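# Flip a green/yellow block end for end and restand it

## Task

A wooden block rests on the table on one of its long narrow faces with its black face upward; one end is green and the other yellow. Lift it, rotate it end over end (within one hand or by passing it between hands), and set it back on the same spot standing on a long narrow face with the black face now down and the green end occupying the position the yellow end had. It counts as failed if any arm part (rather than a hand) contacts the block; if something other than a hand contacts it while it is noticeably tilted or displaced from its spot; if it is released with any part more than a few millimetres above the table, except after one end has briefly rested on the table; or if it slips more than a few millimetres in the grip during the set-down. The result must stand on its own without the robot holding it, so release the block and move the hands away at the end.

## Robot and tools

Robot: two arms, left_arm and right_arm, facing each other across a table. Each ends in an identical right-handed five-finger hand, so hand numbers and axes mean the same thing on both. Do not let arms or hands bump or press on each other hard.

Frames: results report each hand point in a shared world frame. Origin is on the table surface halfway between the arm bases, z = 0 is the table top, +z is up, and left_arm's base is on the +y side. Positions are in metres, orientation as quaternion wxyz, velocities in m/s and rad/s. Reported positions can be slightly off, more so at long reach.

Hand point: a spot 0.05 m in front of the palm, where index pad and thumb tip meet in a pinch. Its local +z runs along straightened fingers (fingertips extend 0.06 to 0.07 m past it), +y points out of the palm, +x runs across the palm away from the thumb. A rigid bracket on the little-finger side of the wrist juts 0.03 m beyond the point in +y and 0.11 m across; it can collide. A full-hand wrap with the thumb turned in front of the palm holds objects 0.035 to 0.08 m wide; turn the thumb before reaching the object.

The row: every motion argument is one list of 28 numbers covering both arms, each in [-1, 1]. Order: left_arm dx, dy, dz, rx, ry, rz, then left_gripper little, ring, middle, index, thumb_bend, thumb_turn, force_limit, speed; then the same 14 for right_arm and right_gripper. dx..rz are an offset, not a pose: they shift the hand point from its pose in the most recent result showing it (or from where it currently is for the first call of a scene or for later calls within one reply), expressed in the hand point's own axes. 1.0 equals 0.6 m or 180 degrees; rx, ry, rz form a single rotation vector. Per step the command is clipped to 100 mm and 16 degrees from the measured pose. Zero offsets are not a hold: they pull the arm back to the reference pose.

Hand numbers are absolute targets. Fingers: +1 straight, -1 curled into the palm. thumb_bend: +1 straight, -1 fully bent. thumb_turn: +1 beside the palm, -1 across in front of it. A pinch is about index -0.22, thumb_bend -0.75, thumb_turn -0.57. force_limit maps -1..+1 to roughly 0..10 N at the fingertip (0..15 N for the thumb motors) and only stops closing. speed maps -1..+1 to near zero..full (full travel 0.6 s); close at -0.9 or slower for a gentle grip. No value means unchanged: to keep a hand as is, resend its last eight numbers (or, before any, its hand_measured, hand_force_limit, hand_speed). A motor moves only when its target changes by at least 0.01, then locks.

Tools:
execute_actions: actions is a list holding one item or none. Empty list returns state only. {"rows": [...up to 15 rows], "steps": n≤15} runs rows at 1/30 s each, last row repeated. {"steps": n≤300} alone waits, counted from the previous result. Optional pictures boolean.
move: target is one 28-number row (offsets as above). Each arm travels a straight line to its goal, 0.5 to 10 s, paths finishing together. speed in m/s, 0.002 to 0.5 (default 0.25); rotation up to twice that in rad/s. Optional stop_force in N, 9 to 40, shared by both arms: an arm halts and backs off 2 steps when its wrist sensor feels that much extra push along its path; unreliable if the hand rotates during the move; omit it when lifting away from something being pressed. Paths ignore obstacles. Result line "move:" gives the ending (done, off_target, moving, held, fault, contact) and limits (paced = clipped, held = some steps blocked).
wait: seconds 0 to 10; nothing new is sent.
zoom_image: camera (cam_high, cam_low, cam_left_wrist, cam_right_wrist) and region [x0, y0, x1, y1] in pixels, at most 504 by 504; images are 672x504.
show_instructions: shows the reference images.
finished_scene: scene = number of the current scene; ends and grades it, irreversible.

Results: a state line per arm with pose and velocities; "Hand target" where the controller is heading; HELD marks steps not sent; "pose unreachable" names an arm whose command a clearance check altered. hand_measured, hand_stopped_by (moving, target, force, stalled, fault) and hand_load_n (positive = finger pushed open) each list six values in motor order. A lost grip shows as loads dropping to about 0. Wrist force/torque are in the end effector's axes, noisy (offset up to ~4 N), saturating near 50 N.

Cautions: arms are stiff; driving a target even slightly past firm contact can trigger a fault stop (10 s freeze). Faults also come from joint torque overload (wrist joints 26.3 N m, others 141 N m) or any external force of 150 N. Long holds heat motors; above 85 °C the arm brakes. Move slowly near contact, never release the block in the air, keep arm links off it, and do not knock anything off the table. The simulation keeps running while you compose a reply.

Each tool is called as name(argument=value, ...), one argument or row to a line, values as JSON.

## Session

execute_actions(
  actions=[],
)

Scene clock: 0.00 s of 6000.00 s.
left_arm: end_effector_position=(+0.2565, +0.3841, +0.4722) hand_measured=(+1.000, +1.000, +1.000, +1.000, +1.000, +1.000) hand_load_n=(+0.0, +0.0, +0.0, +0.0, +0.0, +0.0) hand_stopped_by=(target, target, target, target, target, target) hand_force_limit=0.00 hand_speed=-0.80 end_effector_quat_wxyz=(+0.002, +0.419, +0.908, +0.006) end_effector_velocity=(+0.000, -0.000, -0.000) end_effector_angular_velocity=(-0.001, -0.001, +0.000) | right_arm: end_effector_position=(+0.0851, -0.2876, +0.4879) hand_measured=(+1.000, +1.000, +1.000, +1.000, +1.000, +1.000) hand_load_n=(+0.0, +0.0, +0.0, +0.0, +0.0, +0.0) hand_stopped_by=(target, target, target, target, target, target) hand_force_limit=0.00 hand_speed=-0.80 end_effector_quat_wxyz=(+0.008, -0.344, +0.939, -0.002) end_effector_velocity=(+0.001, +0.000, -0.000) end_effector_angular_velocity=(-0.000, -0.001, -0.000)
Joint positions: left_arm=[ 0.555 -1.7    1.342  1.934  1.559 -1.87 ] | right_arm=[-1.21  -1.751  1.333  1.973  1.575 -1.9  ]
Joint velocities: left_arm=[ 0.    -0.     0.    -0.002 -0.     0.   ] | right_arm=[ 0.     0.001 -0.    -0.002  0.     0.   ]
Joint torques (N m, as the arm reports them, + toward a larger angle): no reading
Wrist force (N, on the end effector, along its own x y z axes, offset not removed): no reading
Wrist torque (N m, same axes, about the end effector's origin, offset not removed): no reading
Hand target (left_arm): +0.257, +0.384, +0.472; +0.002, +0.419, +0.908, +0.006
Hand target (right_arm): +0.085, -0.288, +0.488; +0.008, -0.344, +0.939, -0.002
camera_calibration (this result's frames):
cam_left_wrist: T_world_to_cam=[[0.815791, 0.578187, 0.0135999, -0.436165], [0.484335, -0.695845, 0.530301, -0.107913], [0.316077, -0.426028, -0.8477, 0.608122], [0, 0, 0, 1]] pos_world=[0.215872, 0.436171, 0.578663]
cam_right_wrist: T_world_to_cam=[[-0.567828, 0.821003, -0.0593758, 0.317076], [0.635508, 0.483092, 0.602289, -0.219683], [0.523165, 0.304262, -0.796067, 0.568913], [0, 0, 0, 1]] pos_world=[0.0220195, -0.327292, 0.604032]

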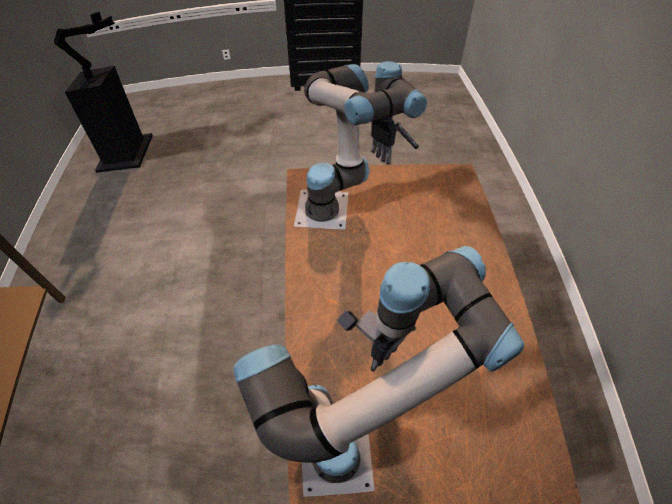

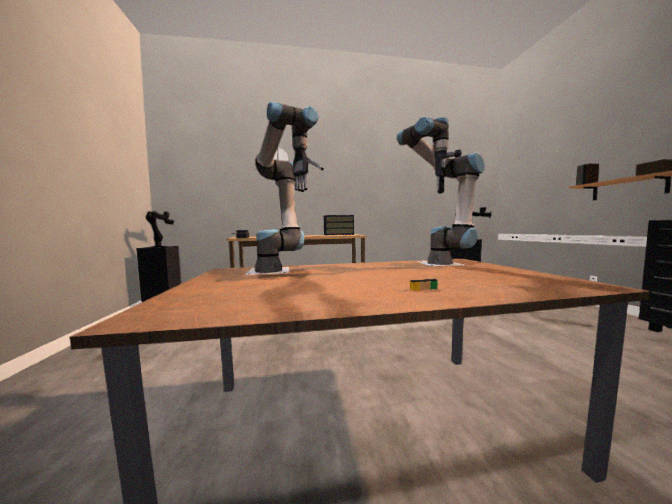

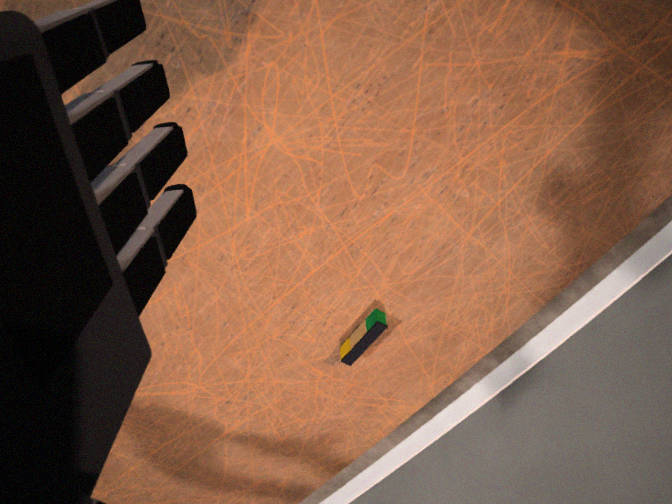

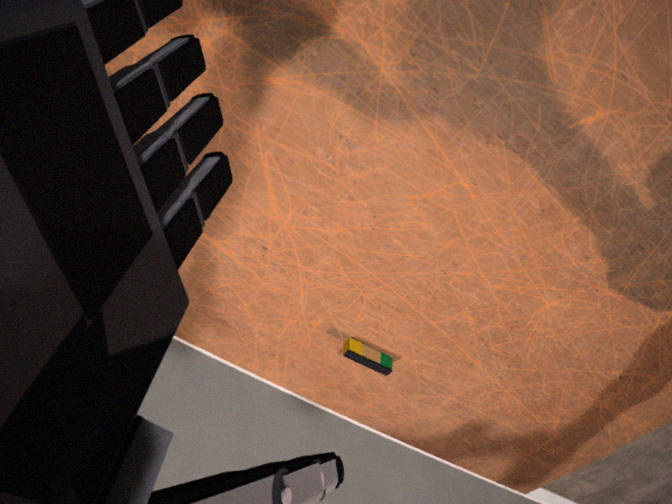

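execute_actions(
  actions=[],
)

zoom_image(
  camera="cam_low",
  region=[395,265,455,310],
)

move(
  target=[0,0,0,0,0,0.88,-1,-1,0.3,0.3,-0.4,-1,0,0.5,0,0,0.2,0,0,-0.25,-1,-1,0.3,0.3,-0.4,-1,0,0.5],
  speed=0.5,
)

Scene clock: 11.10 s of 6000.00 s.
left_arm: end_effector_position=(+0.2565, +0.3841, +0.4722) hand_measured=(+1.000, +1.000, +1.000, +1.000, +1.000, +1.000) hand_load_n=(+0.0, +0.0, +0.0, +0.0, +0.0, +0.0) hand_stopped_by=(target, target, target, target, target, target) hand_force_limit=0.00 hand_speed=-0.80 end_effector_quat_wxyz=(+0.002, +0.419, +0.908, +0.006) end_effector_velocity=(+0.000, -0.000, -0.000) end_effector_angular_velocity=(+0.000, -0.000, -0.000) | right_arm: end_effector_position=(+0.0851, -0.2876, +0.4879) hand_measured=(+1.000, +1.000, +1.000, +1.000, +1.000, +1.000) hand_load_n=(+0.0, +0.0, +0.0, +0.0, +0.0, +0.0) hand_stopped_by=(target, target, target, target, target, target) hand_force_limit=0.00 hand_speed=-0.80 end_effector_quat_wxyz=(+0.008, -0.344, +0.939, -0.002) end_effector_velocity=(+0.000, -0.000, -0.000) end_effector_angular_velocity=(-0.001, +0.000, -0.000)
Joint positions: left_arm=[ 0.555 -1.7    1.342  1.934  1.559 -1.87 ] | right_arm=[-1.21  -1.751  1.333  1.973  1.575 -1.9  ]
Joint velocities: left_arm=[-0.  0.  0. -0. -0.  0.] | right_arm=[0.    0.    0.    0.    0.001 0.   ]
Joint torques (N m, as the arm reports them, + toward a larger angle): left_arm=[ -1.29 -11.03 -18.29   2.31  -0.14  -0.08] | right_arm=[ -0.56  -6.63 -15.6    1.85   0.17   0.26]
Wrist force (N, on the end effector, along its own x y z axes, offset not removed): left_arm=[-1.1 -0.7 2.9] | right_arm=[-0.3 -1.1 0.1]
Wrist torque (N m, same axes, about the end effector's origin, offset not removed): left_arm=[-0.22 -0.07 -0.01] | right_arm=[-0.35 -0.12 -0.16]
Hand target (left_arm): +0.257, +0.384, +0.472; +0.002, +0.419, +0.908, +0.006
Hand target (right_arm): +0.085, -0.288, +0.488; +0.008, -0.344, +0.939, -0.002
Steps of this call (steps 1 to 90: nothing new was sent; then 8.10 s passed at rest). Readings (end_effector_position | what the end effector reports):
1: left_arm (+0.2565, +0.3841, +0.4722) | right_arm (+0.0851, -0.2876, +0.4879) | left_arm hand_measured=(+1.000, +1.000, +1.000, +1.000, +1.000, +1.000) hand_load_n=(+0.0, +0.0, +0.0, +0.0, +0.0, +0.0) hand_stopped_by=(target, target, target, target, target, target) hand_force_limit=0.00 hand_speed=-0.80 | right_arm hand_measured=(+1.000, +1.000, +1.000, +1.000, +1.000, +1.000) hand_load_n=(+0.0, +0.0, +0.0, +0.0, +0.0, +0.0) hand_stopped_by=(target, target, target, target, target, target) hand_force_limit=0.00 hand_speed=-0.80
2: left_arm (+0.2565, +0.3841, +0.4722) | right_arm (+0.0851, -0.2876, +0.4879) | left_arm hand_measured=(+1.000, +1.000, +1.000, +1.000, +1.000, +1.000) hand_load_n=(+0.0, +0.0, +0.0, +0.0, +0.0, +0.0) hand_stopped_by=(target, target, target, target, target, target) hand_force_limit=0.00 hand_speed=-0.80 | right_arm hand_measured=(+1.000, +1.000, +1.000, +1.000, +1.000, +1.000) hand_load_n=(+0.0, +0.0, +0.0, +0.0, +0.0, +0.0) hand_stopped_by=(target, target, target, target, target, target) hand_force_limit=0.00 hand_speed=-0.80
4: left_arm (+0.2565, +0.3841, +0.4722) | right_arm (+0.0851, -0.2876, +0.4879) | left_arm hand_measured=(+1.000, +1.000, +1.000, +1.000, +1.000, +1.000) hand_load_n=(+0.0, +0.0, +0.0, +0.0, +0.0, +0.0) hand_stopped_by=(target, target, target, target, target, target) hand_force_limit=0.00 hand_speed=-0.80 | right_arm hand_measured=(+1.000, +1.000, +1.000, +1.000, +1.000, +1.000) hand_load_n=(+0.0, +0.0, +0.0, +0.0, +0.0, +0.0) hand_stopped_by=(target, target, target, target, target, target) hand_force_limit=0.00 hand_speed=-0.80
8: left_arm (+0.2565, +0.3841, +0.4722) | right_arm (+0.0851, -0.2876, +0.4879) | left_arm hand_measured=(+1.000, +1.000, +1.000, +1.000, +1.000, +1.000) hand_load_n=(+0.0, +0.0, +0.0, +0.0, +0.0, +0.0) hand_stopped_by=(target, target, target, target, target, target) hand_force_limit=0.00 hand_speed=-0.80 | right_arm hand_measured=(+1.000, +1.000, +1.000, +1.000, +1.000, +1.000) hand_load_n=(+0.0, +0.0, +0.0, +0.0, +0.0, +0.0) hand_stopped_by=(target, target, target, target, target, target) hand_force_limit=0.00 hand_speed=-0.80
90: the state above
camera_calibration (this result's frames):
cam_left_wrist: T_world_to_cam=[[0.815791, 0.578187, 0.0136, -0.436165], [0.484335, -0.695845, 0.530301, -0.107913], [0.316077, -0.426028, -0.8477, 0.608122], [0, 0, 0, 1]] pos_world=[0.215872, 0.436171, 0.578663]
cam_right_wrist: T_world_to_cam=[[-0.567828, 0.821003, -0.0593757, 0.317076], [0.635508, 0.483092, 0.602289, -0.219683], [0.523165, 0.304262, -0.796067, 0.568913], [0, 0, 0, 1]] pos_world=[0.0220196, -0.327292, 0.604032]

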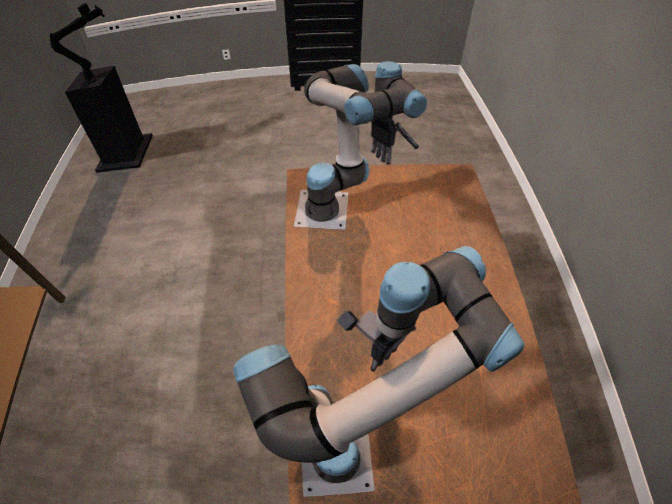

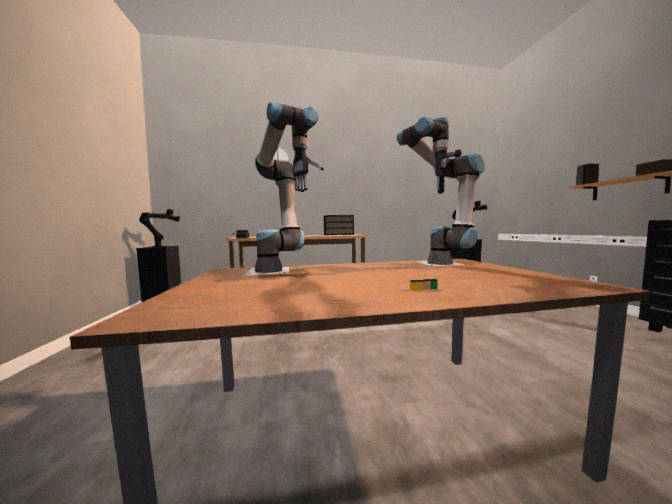

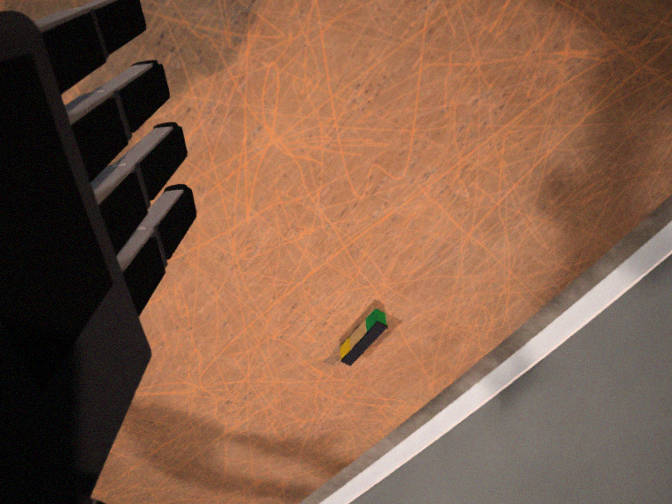

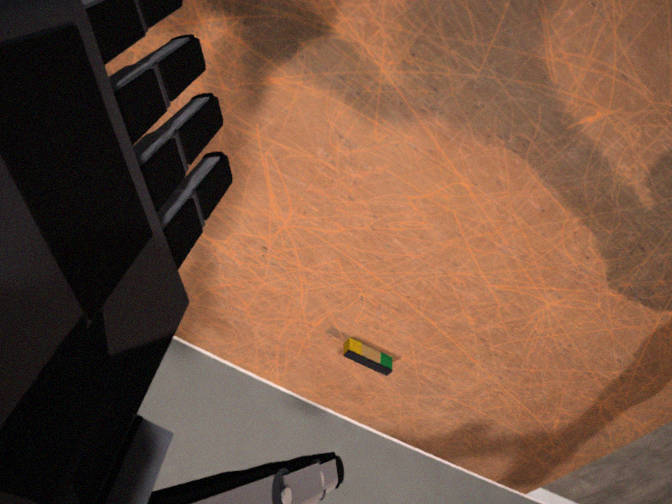

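Region (395, 265, 455, 310) of cam_low's 672x504 image, scaled by 8.400, with more detail than that image has; it fills the top 378 rows of this view, and the rest is white.

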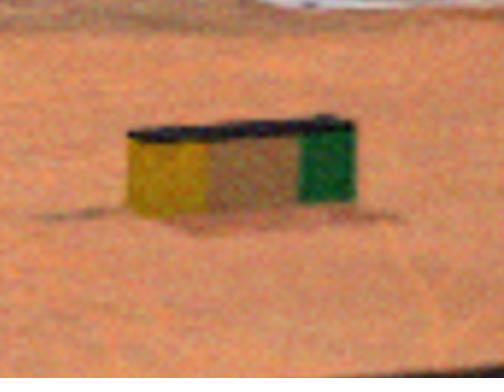

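Scene clock: 14.43 s of 6000.00 s.
left_arm: end_effector_position=(+0.2565, +0.3839, +0.4725) hand_measured=(-1.000, -1.000, +0.300, +0.300, -0.400, -1.000) hand_load_n=(+0.0, +0.0, +0.0, +0.0, +0.0, +0.0) hand_stopped_by=(target, target, target, target, target, target) hand_force_limit=0.00 hand_speed=0.50 end_effector_quat_wxyz=(-0.006, +0.970, -0.241, +0.004) end_effector_velocity=(-0.000, +0.000, -0.000) end_effector_angular_velocity=(-0.001, +0.003, -0.009) | right_arm: end_effector_position=(+0.0868, -0.2874, +0.3679) hand_measured=(-1.000, -1.000, +0.300, +0.300, -0.400, -1.000) hand_load_n=(+0.0, +0.0, +0.0, +0.0, +0.0, +0.0) hand_stopped_by=(target, target, target, target, target, target) hand_force_limit=0.00 hand_speed=0.50 end_effector_quat_wxyz=(+0.006, -0.677, +0.736, -0.004) end_effector_velocity=(-0.000, -0.000, +0.000) end_effector_angular_velocity=(+0.001, -0.000, +0.002)
Joint positions: left_arm=[ 1.05  -1.465  1.104  1.931  1.556  1.39 ] | right_arm=[-1.159 -1.687  1.596  1.647  1.575 -2.634]
Joint velocities: left_arm=[ 0.001  0.002 -0.001  0.001  0.002  0.01 ] | right_arm=[ 0.    -0.001  0.001 -0.    -0.    -0.002]
Joint torques (N m, as the arm reports them, + toward a larger angle): left_arm=[ 11.12 -13.6  -28.26   3.78   2.42   2.3 ] | right_arm=[  6.94  -5.83 -11.33   0.25  -2.74  -1.55]
Wrist force (N, on the end effector, along its own x y z axes, offset not removed): left_arm=[-1.5 -1.1 2.2] | right_arm=[-1.5 -1.7 1.2]
Wrist torque (N m, same axes, about the end effector's origin, offset not removed): left_arm=[-0.25 -0.05 -0.06] | right_arm=[-0.40 0.08 -0.36]
Hand target (left_arm): +0.256, +0.384, +0.472; -0.006, +0.970, -0.241, +0.004
Hand target (right_arm): +0.087, -0.287, +0.368; -0.006, +0.677, -0.736, +0.004
Off the commanded pose (left_arm): 0.000 m, 0 deg.
Off the commanded pose (right_arm): 0.000 m, 0 deg.
move: done
camera_calibration (this result's frames):
cam_left_wrist: T_world_to_cam=[[-0.545077, -0.838278, -0.0134571, 0.469564], [-0.714476, 0.456059, 0.530597, -0.243049], [-0.438651, 0.298831, -0.847517, 0.523487], [0, 0, 0, 1]] pos_world=[0.311924, 0.348036, 0.578945]
cam_right_wrist: T_world_to_cam=[[-0.981636, 0.178618, -0.0669819, 0.164787], [0.104432, 0.797009, 0.594871, -0.00952895], [0.15964, 0.576951, -0.801026, 0.584189], [0, 0, 0, 1]] pos_world=[0.0694967, -0.358888, 0.484657]

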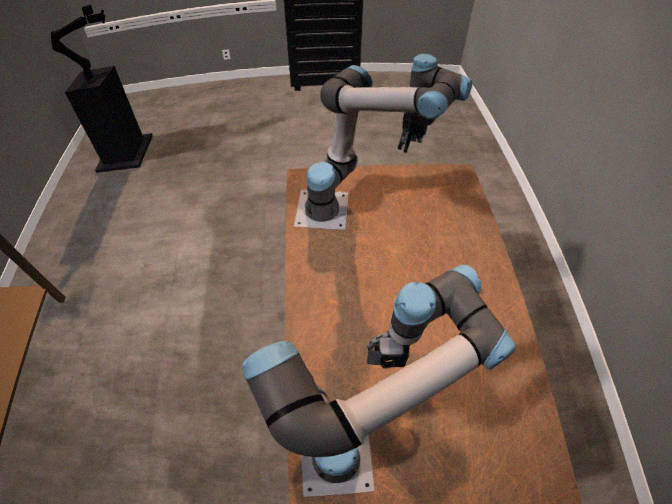

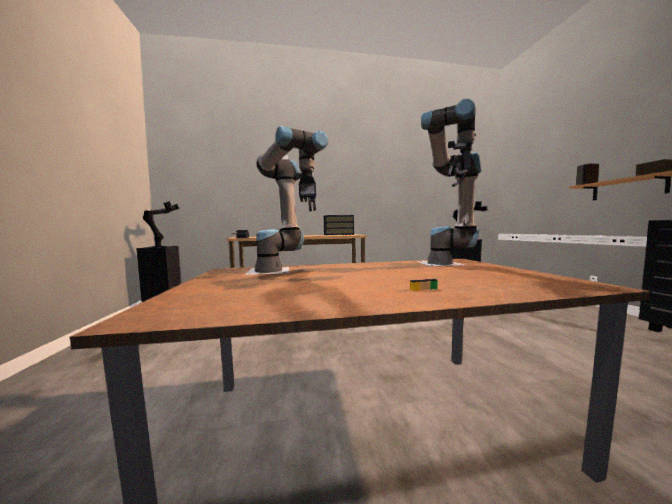

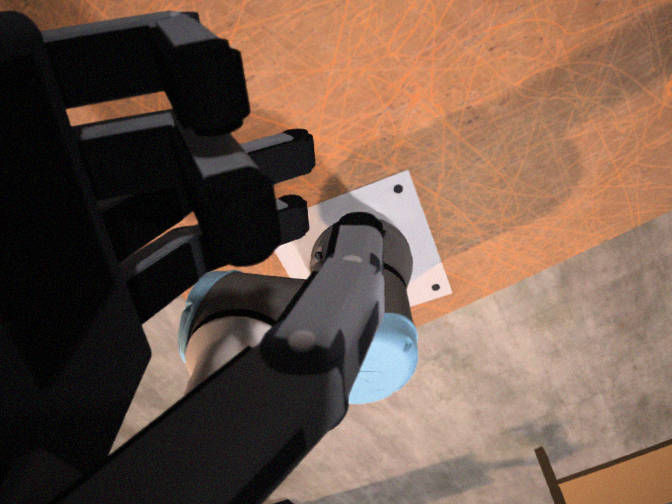

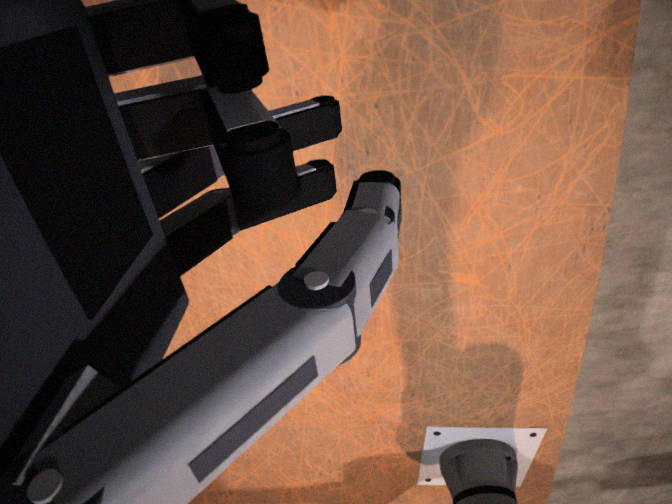

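move(
  target=[0.40,-0.11,0.5,0,0.5,0,-1,-1,0.3,0.3,-0.4,-1,0,0.5,-0.50,-0.648,0.43,0.367,-0.018,-0.024,-1,-1,0.3,0.3,-0.4,-1,0,0.5],
  speed=0.3,
)

Scene clock: 20.80 s of 6000.00 s.
left_arm: end_effector_position=(+0.5028, +0.3336, +0.1746) hand_measured=(-1.000, -1.000, +0.300, +0.300, -0.400, -1.000) hand_load_n=(+0.0, +0.0, +0.0, +0.0, +0.0, +0.0) hand_stopped_by=(target, target, target, target, target, target) hand_force_limit=0.00 hand_speed=0.50 end_effector_quat_wxyz=(+0.165, +0.683, -0.176, +0.689) end_effector_velocity=(+0.001, -0.000, -0.002) end_effector_angular_velocity=(-0.004, -0.005, -0.000) | right_arm: end_effector_position=(+0.5027, -0.0204, +0.1168) hand_measured=(-1.000, -1.000, +0.300, +0.300, -0.400, -1.000) hand_load_n=(+0.0, +0.0, +0.0, +0.0, +0.0, +0.0) hand_stopped_by=(target, target, target, target, target, target) hand_force_limit=0.00 hand_speed=0.50 end_effector_quat_wxyz=(+0.393, -0.590, +0.590, -0.387) end_effector_velocity=(+0.001, +0.000, +0.000) end_effector_angular_velocity=(-0.000, -0.002, +0.000)
Joint positions: left_arm=[ 1.284 -1.509  2.31  -0.805  1.624  1.587] | right_arm=[-0.821 -0.921  1.299  0.15   2.253 -2.78 ]
Joint velocities: left_arm=[ 0.002  0.008  0.002 -0.016  0.002 -0.001] | right_arm=[ 0.     0.001 -0.001 -0.002  0.001 -0.002]
Joint torques (N m, as the arm reports them, + toward a larger angle): left_arm=[ 11.56 -10.78  -5.7   -3.57   2.34  -2.66] | right_arm=[  6.62 -36.13 -25.19  -1.55   3.45  -1.4 ]
Wrist force (N, on the end effector, along its own x y z axes, offset not removed): left_arm=[-1.2 0.4 1.6] | right_arm=[1.0 -1.6 1.8]
Wrist torque (N m, same axes, about the end effector's origin, offset not removed): left_arm=[-0.13 0.00 0.06] | right_arm=[-0.53 -0.32 -0.02]
Hand target (left_arm): +0.503, +0.334, +0.175; +0.165, +0.683, -0.176, +0.689
Hand target (right_arm): +0.503, -0.020, +0.117; -0.393, +0.590, -0.590, +0.387
Off the commanded pose (left_arm): 0.001 m, 0 deg.
Off the commanded pose (right_arm): 0.000 m, 0 deg.
After step 90, 0.13 s passed at rest.
move: done
camera_calibration (this result's frames):
cam_left_wrist: T_world_to_cam=[[-0.466399, -0.878183, -0.106144, 0.547633], [-0.425746, 0.328037, -0.843287, 0.251351], [0.775379, -0.348118, -0.526879, -0.0564754], [0, 0, 0, 1]] pos_world=[0.406217, 0.37881, 0.240333]
cam_right_wrist: T_world_to_cam=[[-0.341352, 0.102604, -0.934318, 0.286476], [-0.529771, 0.800093, 0.281415, 0.239099], [0.776416, 0.591036, -0.218757, -0.215126], [0, 0, 0, 1]] pos_world=[0.391484, -0.0935469, 0.153313]

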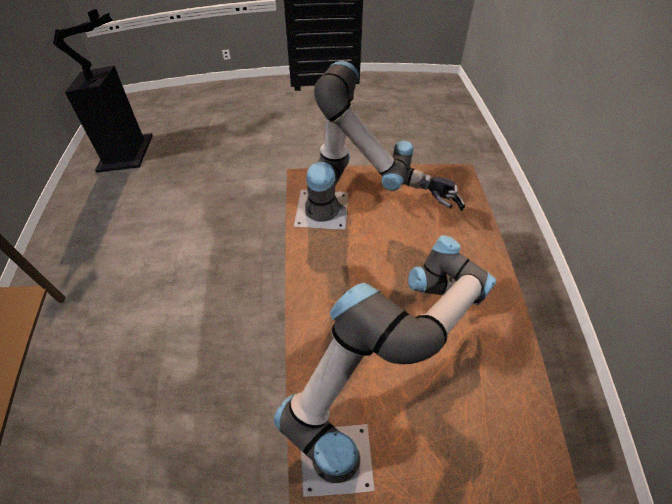

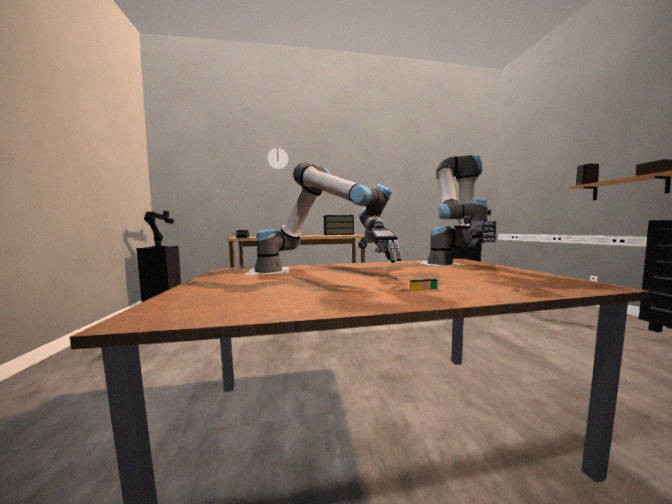

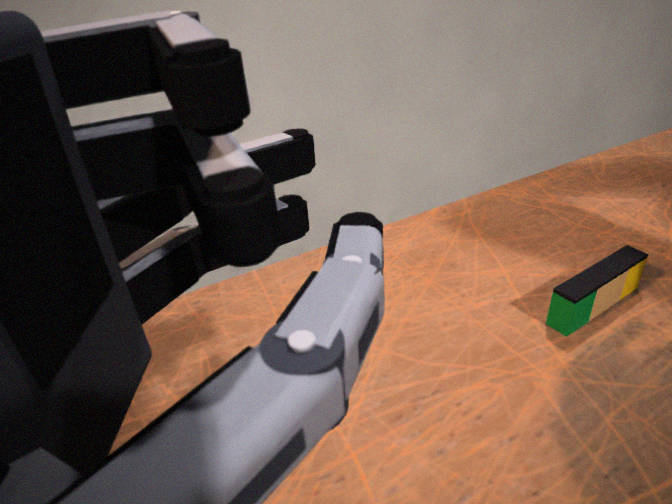

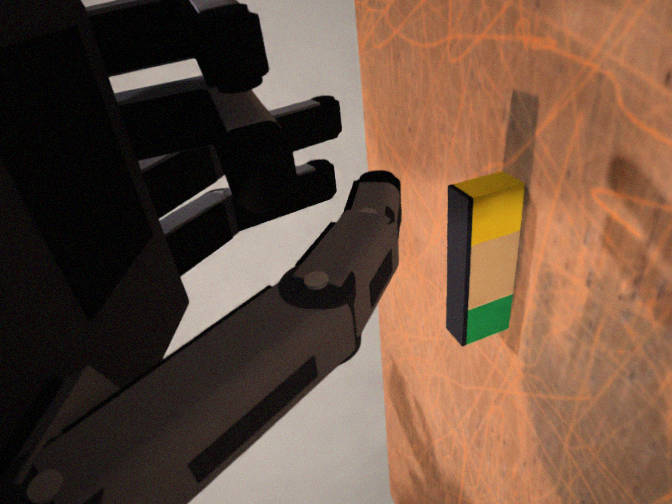

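move(
  target=[0,0,0.08,-0.1,0,0,-1,-1,0.3,0.3,-0.4,-1,0,0.5,-0.12,0.035,0.096,0,-0.0143,-0.009,-1,-1,0.3,0.3,-0.4,-1,0,0.5],
)

Scene clock: 25.40 s of 6000.00 s.
left_arm: end_effector_position=(+0.5452, +0.3114, +0.1747) hand_measured=(-1.000, -1.000, +0.300, +0.300, -0.400, -1.000) hand_load_n=(+0.0, +0.0, +0.0, +0.0, +0.0, +0.0) hand_stopped_by=(target, target, target, target, target, target) hand_force_limit=0.00 hand_speed=0.50 end_effector_quat_wxyz=(+0.270, +0.649, -0.282, +0.653) end_effector_velocity=(+0.000, -0.000, -0.001) end_effector_angular_velocity=(+0.001, +0.002, -0.006) | right_arm: end_effector_position=(+0.5470, +0.0521, +0.0756) hand_measured=(-1.000, -1.000, +0.300, +0.300, -0.400, -1.000) hand_load_n=(+0.0, +0.0, +0.0, +0.0, +0.0, +0.0) hand_stopped_by=(target, target, target, target, target, target) hand_force_limit=0.00 hand_speed=0.50 end_effector_quat_wxyz=(+0.401, -0.606, +0.573, -0.379) end_effector_velocity=(+0.001, +0.000, -0.000) end_effector_angular_velocity=(-0.002, +0.001, -0.003)
Joint positions: left_arm=[ 1.46  -1.282  2.017 -0.734  2.114  1.589] | right_arm=[-0.8   -0.693  1.001  0.209  2.228 -2.807]
Joint velocities: left_arm=[ 0.002  0.004 -0.006  0.005  0.008  0.001] | right_arm=[ 0.     0.005 -0.009  0.007  0.004  0.001]
Joint torques (N m, as the arm reports them, + toward a larger angle): left_arm=[ 11.59 -21.74 -29.76  -0.13   2.42   2.14] | right_arm=[  6.72 -45.46 -26.13   1.64   3.32   1.91]
Wrist force (N, on the end effector, along its own x y z axes, offset not removed): left_arm=[-1.2 -1.5 4.0] | right_arm=[2.4 -2.2 1.0]
Wrist torque (N m, same axes, about the end effector's origin, offset not removed): left_arm=[-0.61 0.00 -0.10] | right_arm=[-0.47 -0.51 -0.11]
Hand target (left_arm): +0.545, +0.311, +0.175; +0.270, +0.649, -0.282, +0.653
Hand target (right_arm): +0.547, +0.052, +0.076; -0.401, +0.606, -0.573, +0.379
Off the commanded pose (left_arm): 0.000 m, 0 deg.
Off the commanded pose (right_arm): 0.000 m, 0 deg.
After step 90, 0.47 s passed at rest.
move: done
camera_calibration (this result's frames):
cam_left_wrist: T_world_to_cam=[[-0.714887, -0.691008, -0.10698, 0.625198], [-0.306366, 0.447061, -0.840403, 0.174062], [0.628552, -0.568018, -0.531299, 0.0523225], [0, 0, 0, 1]] pos_world=[0.467385, 0.383921, 0.240964]
cam_right_wrist: T_world_to_cam=[[-0.345534, 0.0767781, -0.93526, 0.259331], [-0.57128, 0.773471, 0.274558, 0.240759], [0.744476, 0.629165, -0.223399, -0.285588], [0, 0, 0, 1]] pos_world=[0.439762, -0.0264489, 0.11264]

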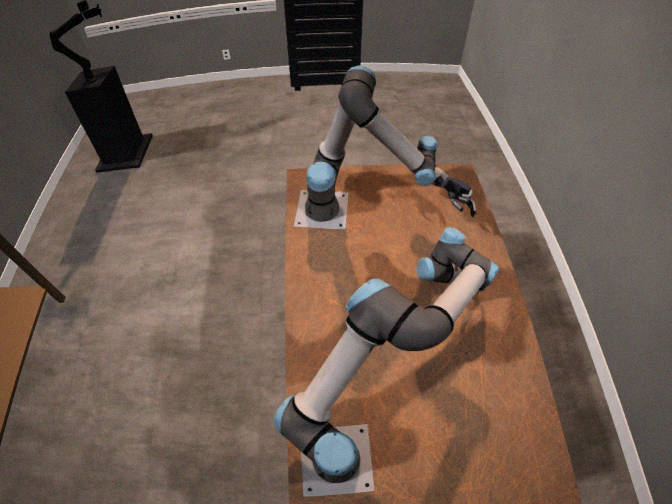

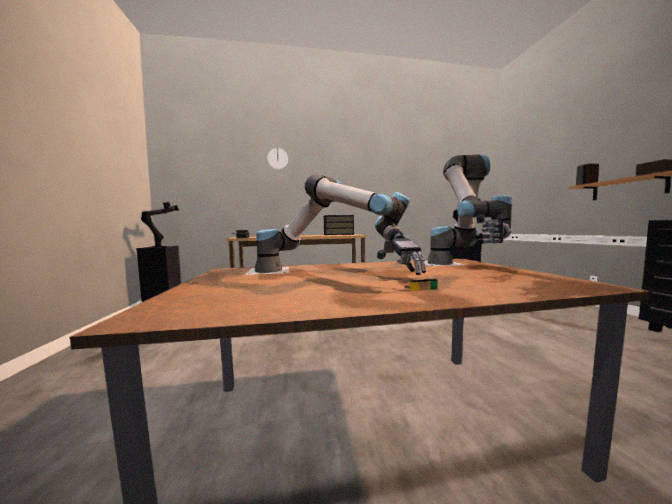

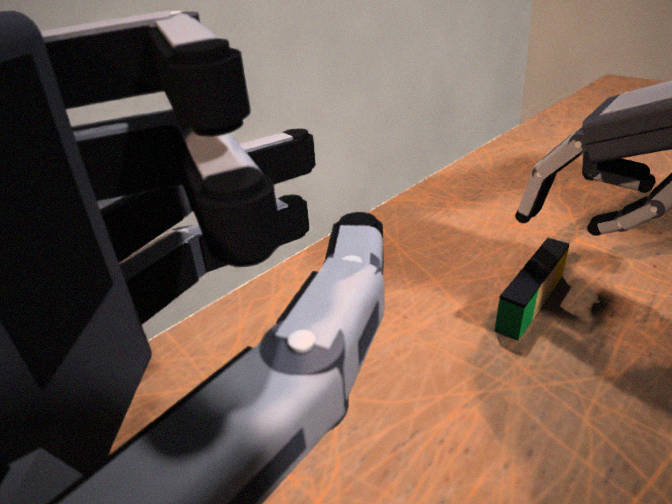

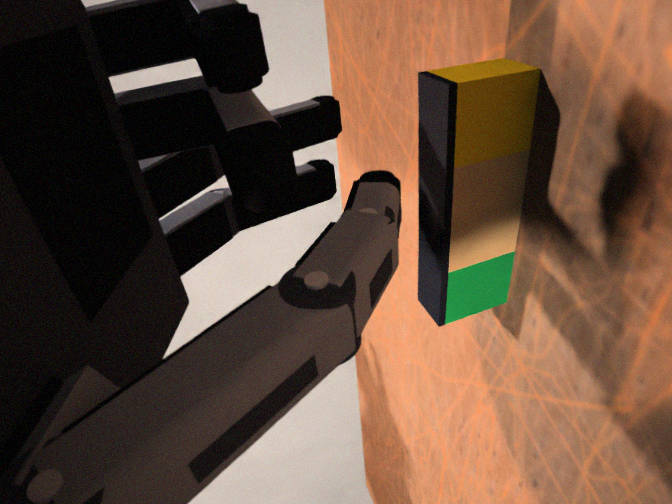

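move(
  target=[0,0,0,0,0,0,-1,-1,0.3,0.3,-0.4,-1,0,0.5,0,0.063,0.0345,0,-0.003,0,-1,-1,0.3,0.3,-0.4,-1,0,0.5],
  speed=0.05,
)

zoom_image(
  camera="cam_left_wrist",
  region=[470,190,670,350],
)

Scene clock: 29.13 s of 6000.00 s.
left_arm: end_effector_position=(+0.5452, +0.3114, +0.1747) hand_measured=(-1.000, -1.000, +0.300, +0.300, -0.400, -1.000) hand_load_n=(+0.0, +0.0, +0.0, +0.0, +0.0, +0.0) hand_stopped_by=(target, target, target, target, target, target) hand_force_limit=0.00 hand_speed=0.50 end_effector_quat_wxyz=(+0.270, +0.649, -0.282, +0.653) end_effector_velocity=(-0.000, -0.000, -0.000) end_effector_angular_velocity=(+0.000, +0.000, -0.000) | right_arm: end_effector_position=(+0.5512, +0.0523, +0.0328) hand_measured=(-1.000, -1.000, +0.300, +0.300, -0.400, -1.000) hand_load_n=(+0.0, +0.0, +0.0, +0.0, +0.0, +0.0) hand_stopped_by=(target, target, target, target, target, target) hand_force_limit=0.00 hand_speed=0.50 end_effector_quat_wxyz=(+0.404, -0.608, +0.571, -0.376) end_effector_velocity=(-0.000, -0.000, -0.003) end_effector_angular_velocity=(-0.001, +0.002, +0.001)
Joint positions: left_arm=[ 1.46  -1.282  2.017 -0.734  2.114  1.589] | right_arm=[-0.807 -0.653  1.039  0.124  2.213 -2.814]
Joint velocities: left_arm=[-0.     0.001 -0.    -0.     0.     0.   ] | right_arm=[-0.     0.003  0.001 -0.002 -0.001 -0.   ]
Joint torques (N m, as the arm reports them, + toward a larger angle): left_arm=[-10.77 -41.48  -6.37  -3.23  -2.3   -1.89] | right_arm=[ -7.27 -46.49  -9.63  -2.02  -2.1   -1.49]
Wrist force (N, on the end effector, along its own x y z axes, offset not removed): left_arm=[-0.3 -1.2 0.3] | right_arm=[0.9 -1.3 1.1]
Wrist torque (N m, same axes, about the end effector's origin, offset not removed): left_arm=[-0.26 -0.11 -0.08] | right_arm=[-0.32 -0.32 -0.05]
Hand target (left_arm): +0.545, +0.311, +0.175; +0.270, +0.649, -0.282, +0.653
Hand target (right_arm): +0.551, +0.052, +0.033; -0.404, +0.608, -0.571, +0.376
Off the commanded pose (left_arm): 0.000 m, 0 deg.
Off the commanded pose (right_arm): 0.000 m, 0 deg.
move: done
camera_calibration (this result's frames):
cam_left_wrist: T_world_to_cam=[[-0.714876, -0.691012, -0.107024, 0.625209], [-0.306343, 0.447084, -0.840399, 0.174038], [0.628575, -0.567995, -0.531296, 0.0523029], [0, 0, 0, 1]] pos_world=[0.467386, 0.383925, 0.240962]
cam_right_wrist: T_world_to_cam=[[-0.346388, 0.0772112, -0.934908, 0.22119], [-0.577885, 0.767493, 0.277494, 0.258567], [0.738961, 0.63639, -0.221231, -0.295832], [0, 0, 0, 1]] pos_world=[0.444648, -0.0272617, 0.0695947]

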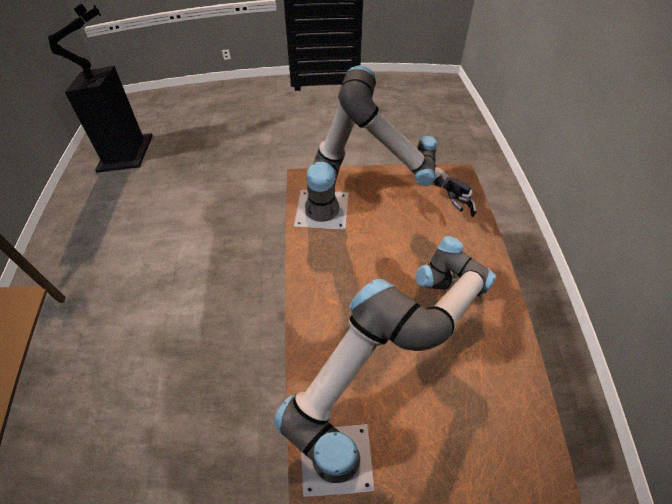

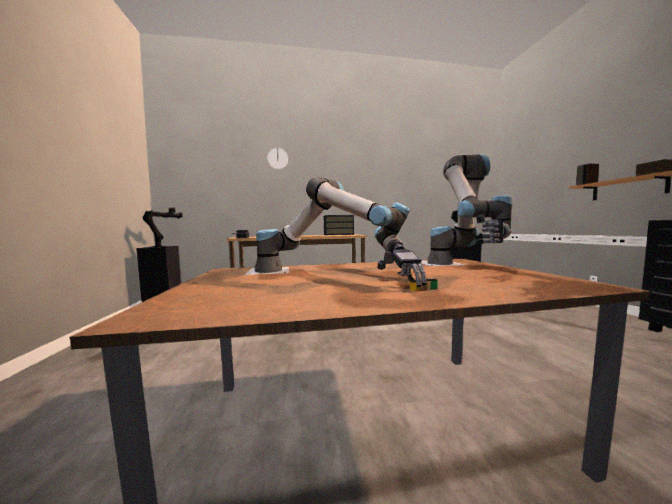

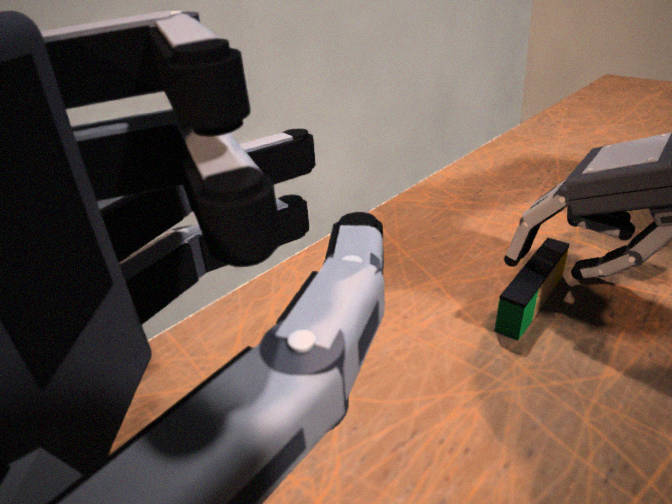

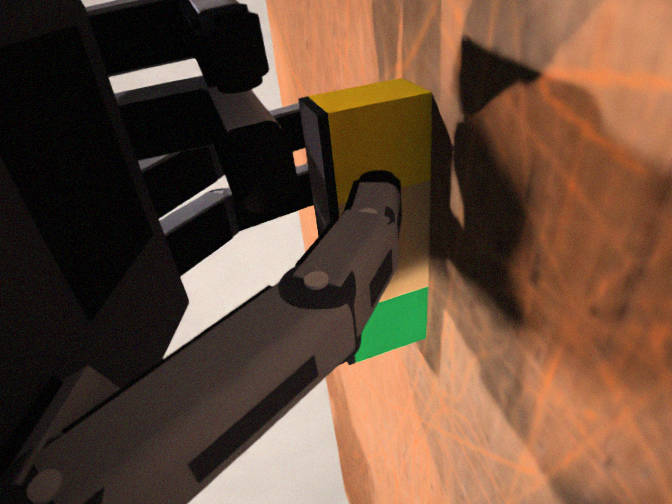

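Region (470, 190, 670, 350) of cam_left_wrist's 672x504 image, scaled by 2.520, with more detail than that image has; it fills the top 403 rows of this view, and the rest is white.

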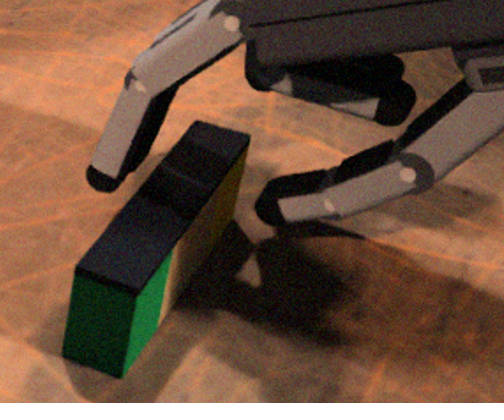

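Gap ≈12 mm; advance 10.

move(
  target=[0,0,0,0,0,0,-1,-1,0.3,0.3,-0.4,-1,0,0.5,0,-0.0055,0.0158,0,0,0,-1,-1,0.3,0.3,-0.4,-1,0,0.5],
  speed=0.02,
)

zoom_image(
  camera="cam_left_wrist",
  region=[470,190,670,350],
)

Scene clock: 31.60 s of 6000.00 s.
left_arm: end_effector_position=(+0.5452, +0.3114, +0.1747) hand_measured=(-1.000, -1.000, +0.300, +0.300, -0.400, -1.000) hand_load_n=(+0.0, +0.0, +0.0, +0.0, +0.0, +0.0) hand_stopped_by=(target, target, target, target, target, target) hand_force_limit=0.00 hand_speed=0.50 end_effector_quat_wxyz=(+0.270, +0.649, -0.282, +0.653) end_effector_velocity=(-0.000, -0.001, -0.001) end_effector_angular_velocity=(+0.001, +0.002, -0.001) | right_arm: end_effector_position=(+0.5611, +0.0530, +0.0321) hand_measured=(-1.000, -1.000, +0.300, +0.300, -0.400, -1.000) hand_load_n=(+0.0, +0.0, +0.0, +0.0, +0.0, +0.0) hand_stopped_by=(target, target, target, target, target, target) hand_force_limit=0.00 hand_speed=0.50 end_effector_quat_wxyz=(+0.404, -0.608, +0.571, -0.376) end_effector_velocity=(+0.001, +0.000, -0.002) end_effector_angular_velocity=(-0.001, +0.002, +0.000)
Joint positions: left_arm=[ 1.46  -1.282  2.017 -0.734  2.114  1.589] | right_arm=[-0.817 -0.637  1.01   0.134  2.205 -2.82 ]
Joint velocities: left_arm=[-0.001  0.002 -0.     0.001  0.     0.   ] | right_arm=[-0.001  0.004 -0.004  0.002 -0.001 -0.   ]
Joint torques (N m, as the arm reports them, + toward a larger angle): left_arm=[ -8.74 -40.96  -7.87  -3.13  -2.24   0.22] | right_arm=[ -7.18 -45.24 -24.78   1.45  -2.28  -1.52]
Wrist force (N, on the end effector, along its own x y z axes, offset not removed): left_arm=[0.7 -0.8 -0.6] | right_arm=[0.6 -2.1 0.4]
Wrist torque (N m, same axes, about the end effector's origin, offset not removed): left_arm=[-0.10 -0.17 -0.01] | right_arm=[-0.27 -0.30 -0.13]
Hand target (left_arm): +0.545, +0.311, +0.175; +0.270, +0.649, -0.282, +0.653
Hand target (right_arm): +0.561, +0.053, +0.032; -0.404, +0.608, -0.571, +0.376
Off the commanded pose (left_arm): 0.000 m, 0 deg.
Off the commanded pose (right_arm): 0.000 m, 0 deg.
move: done
camera_calibration (this result's frames):
cam_left_wrist: T_world_to_cam=[[-0.714886, -0.691008, -0.10698, 0.625198], [-0.306366, 0.447061, -0.840403, 0.174062], [0.628552, -0.568017, -0.531299, 0.0523224], [0, 0, 0, 1]] pos_world=[0.467385, 0.383921, 0.240964]
cam_right_wrist: T_world_to_cam=[[-0.346357, 0.0772022, -0.934921, 0.223924], [-0.577902, 0.767489, 0.27747, 0.263983], [0.738963, 0.636396, -0.22121, -0.303719], [0, 0, 0, 1]] pos_world=[0.454551, -0.0266062, 0.0689183]

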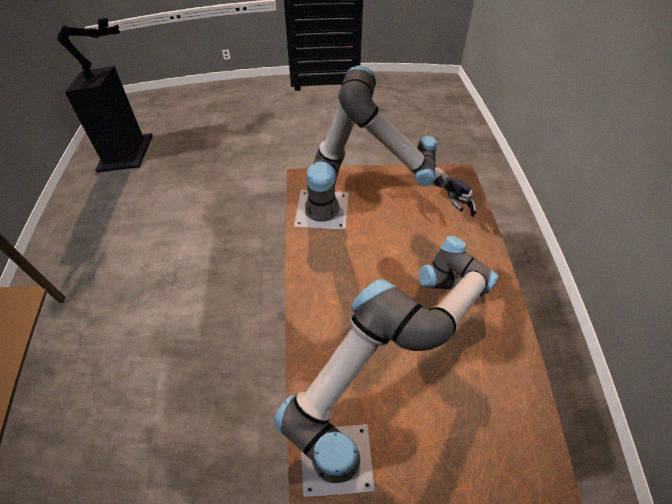

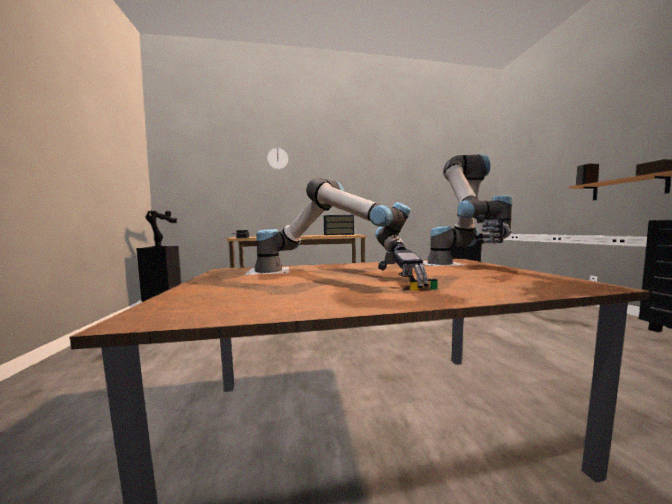

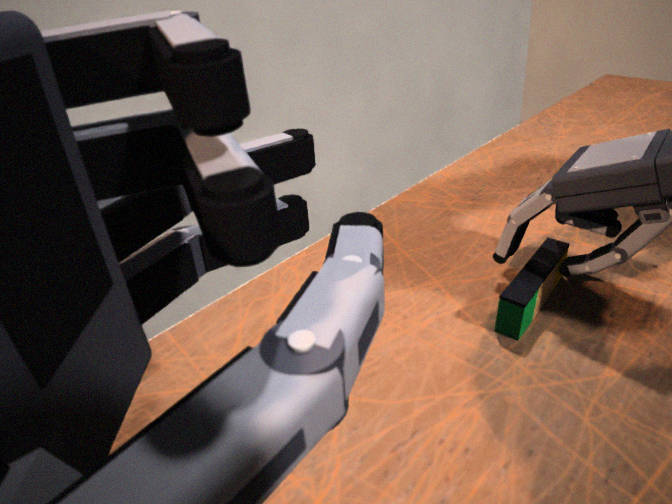

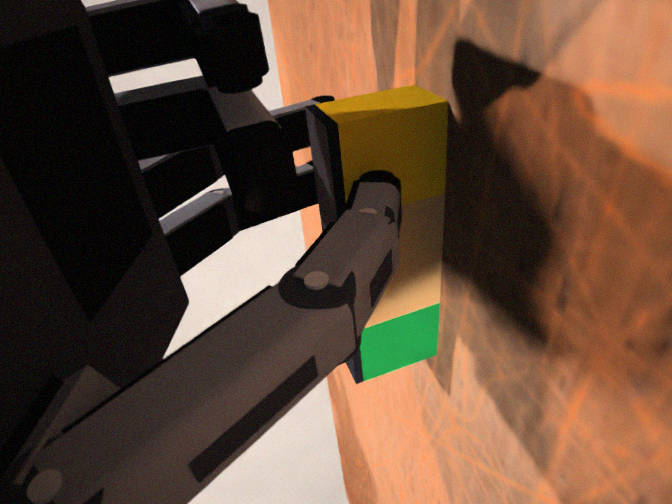

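Region (470, 190, 670, 350) of cam_left_wrist's 672x504 image, scaled by 2.520, with more detail than that image has; it fills the top 403 rows of this view, and the rest is white.

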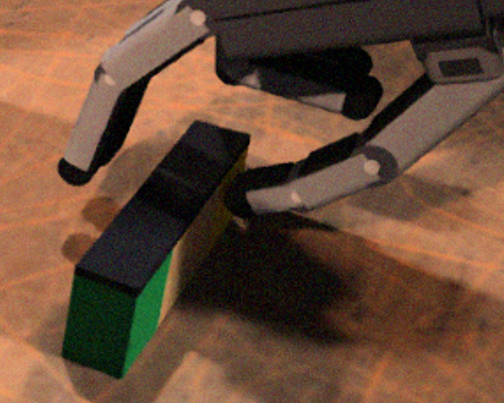

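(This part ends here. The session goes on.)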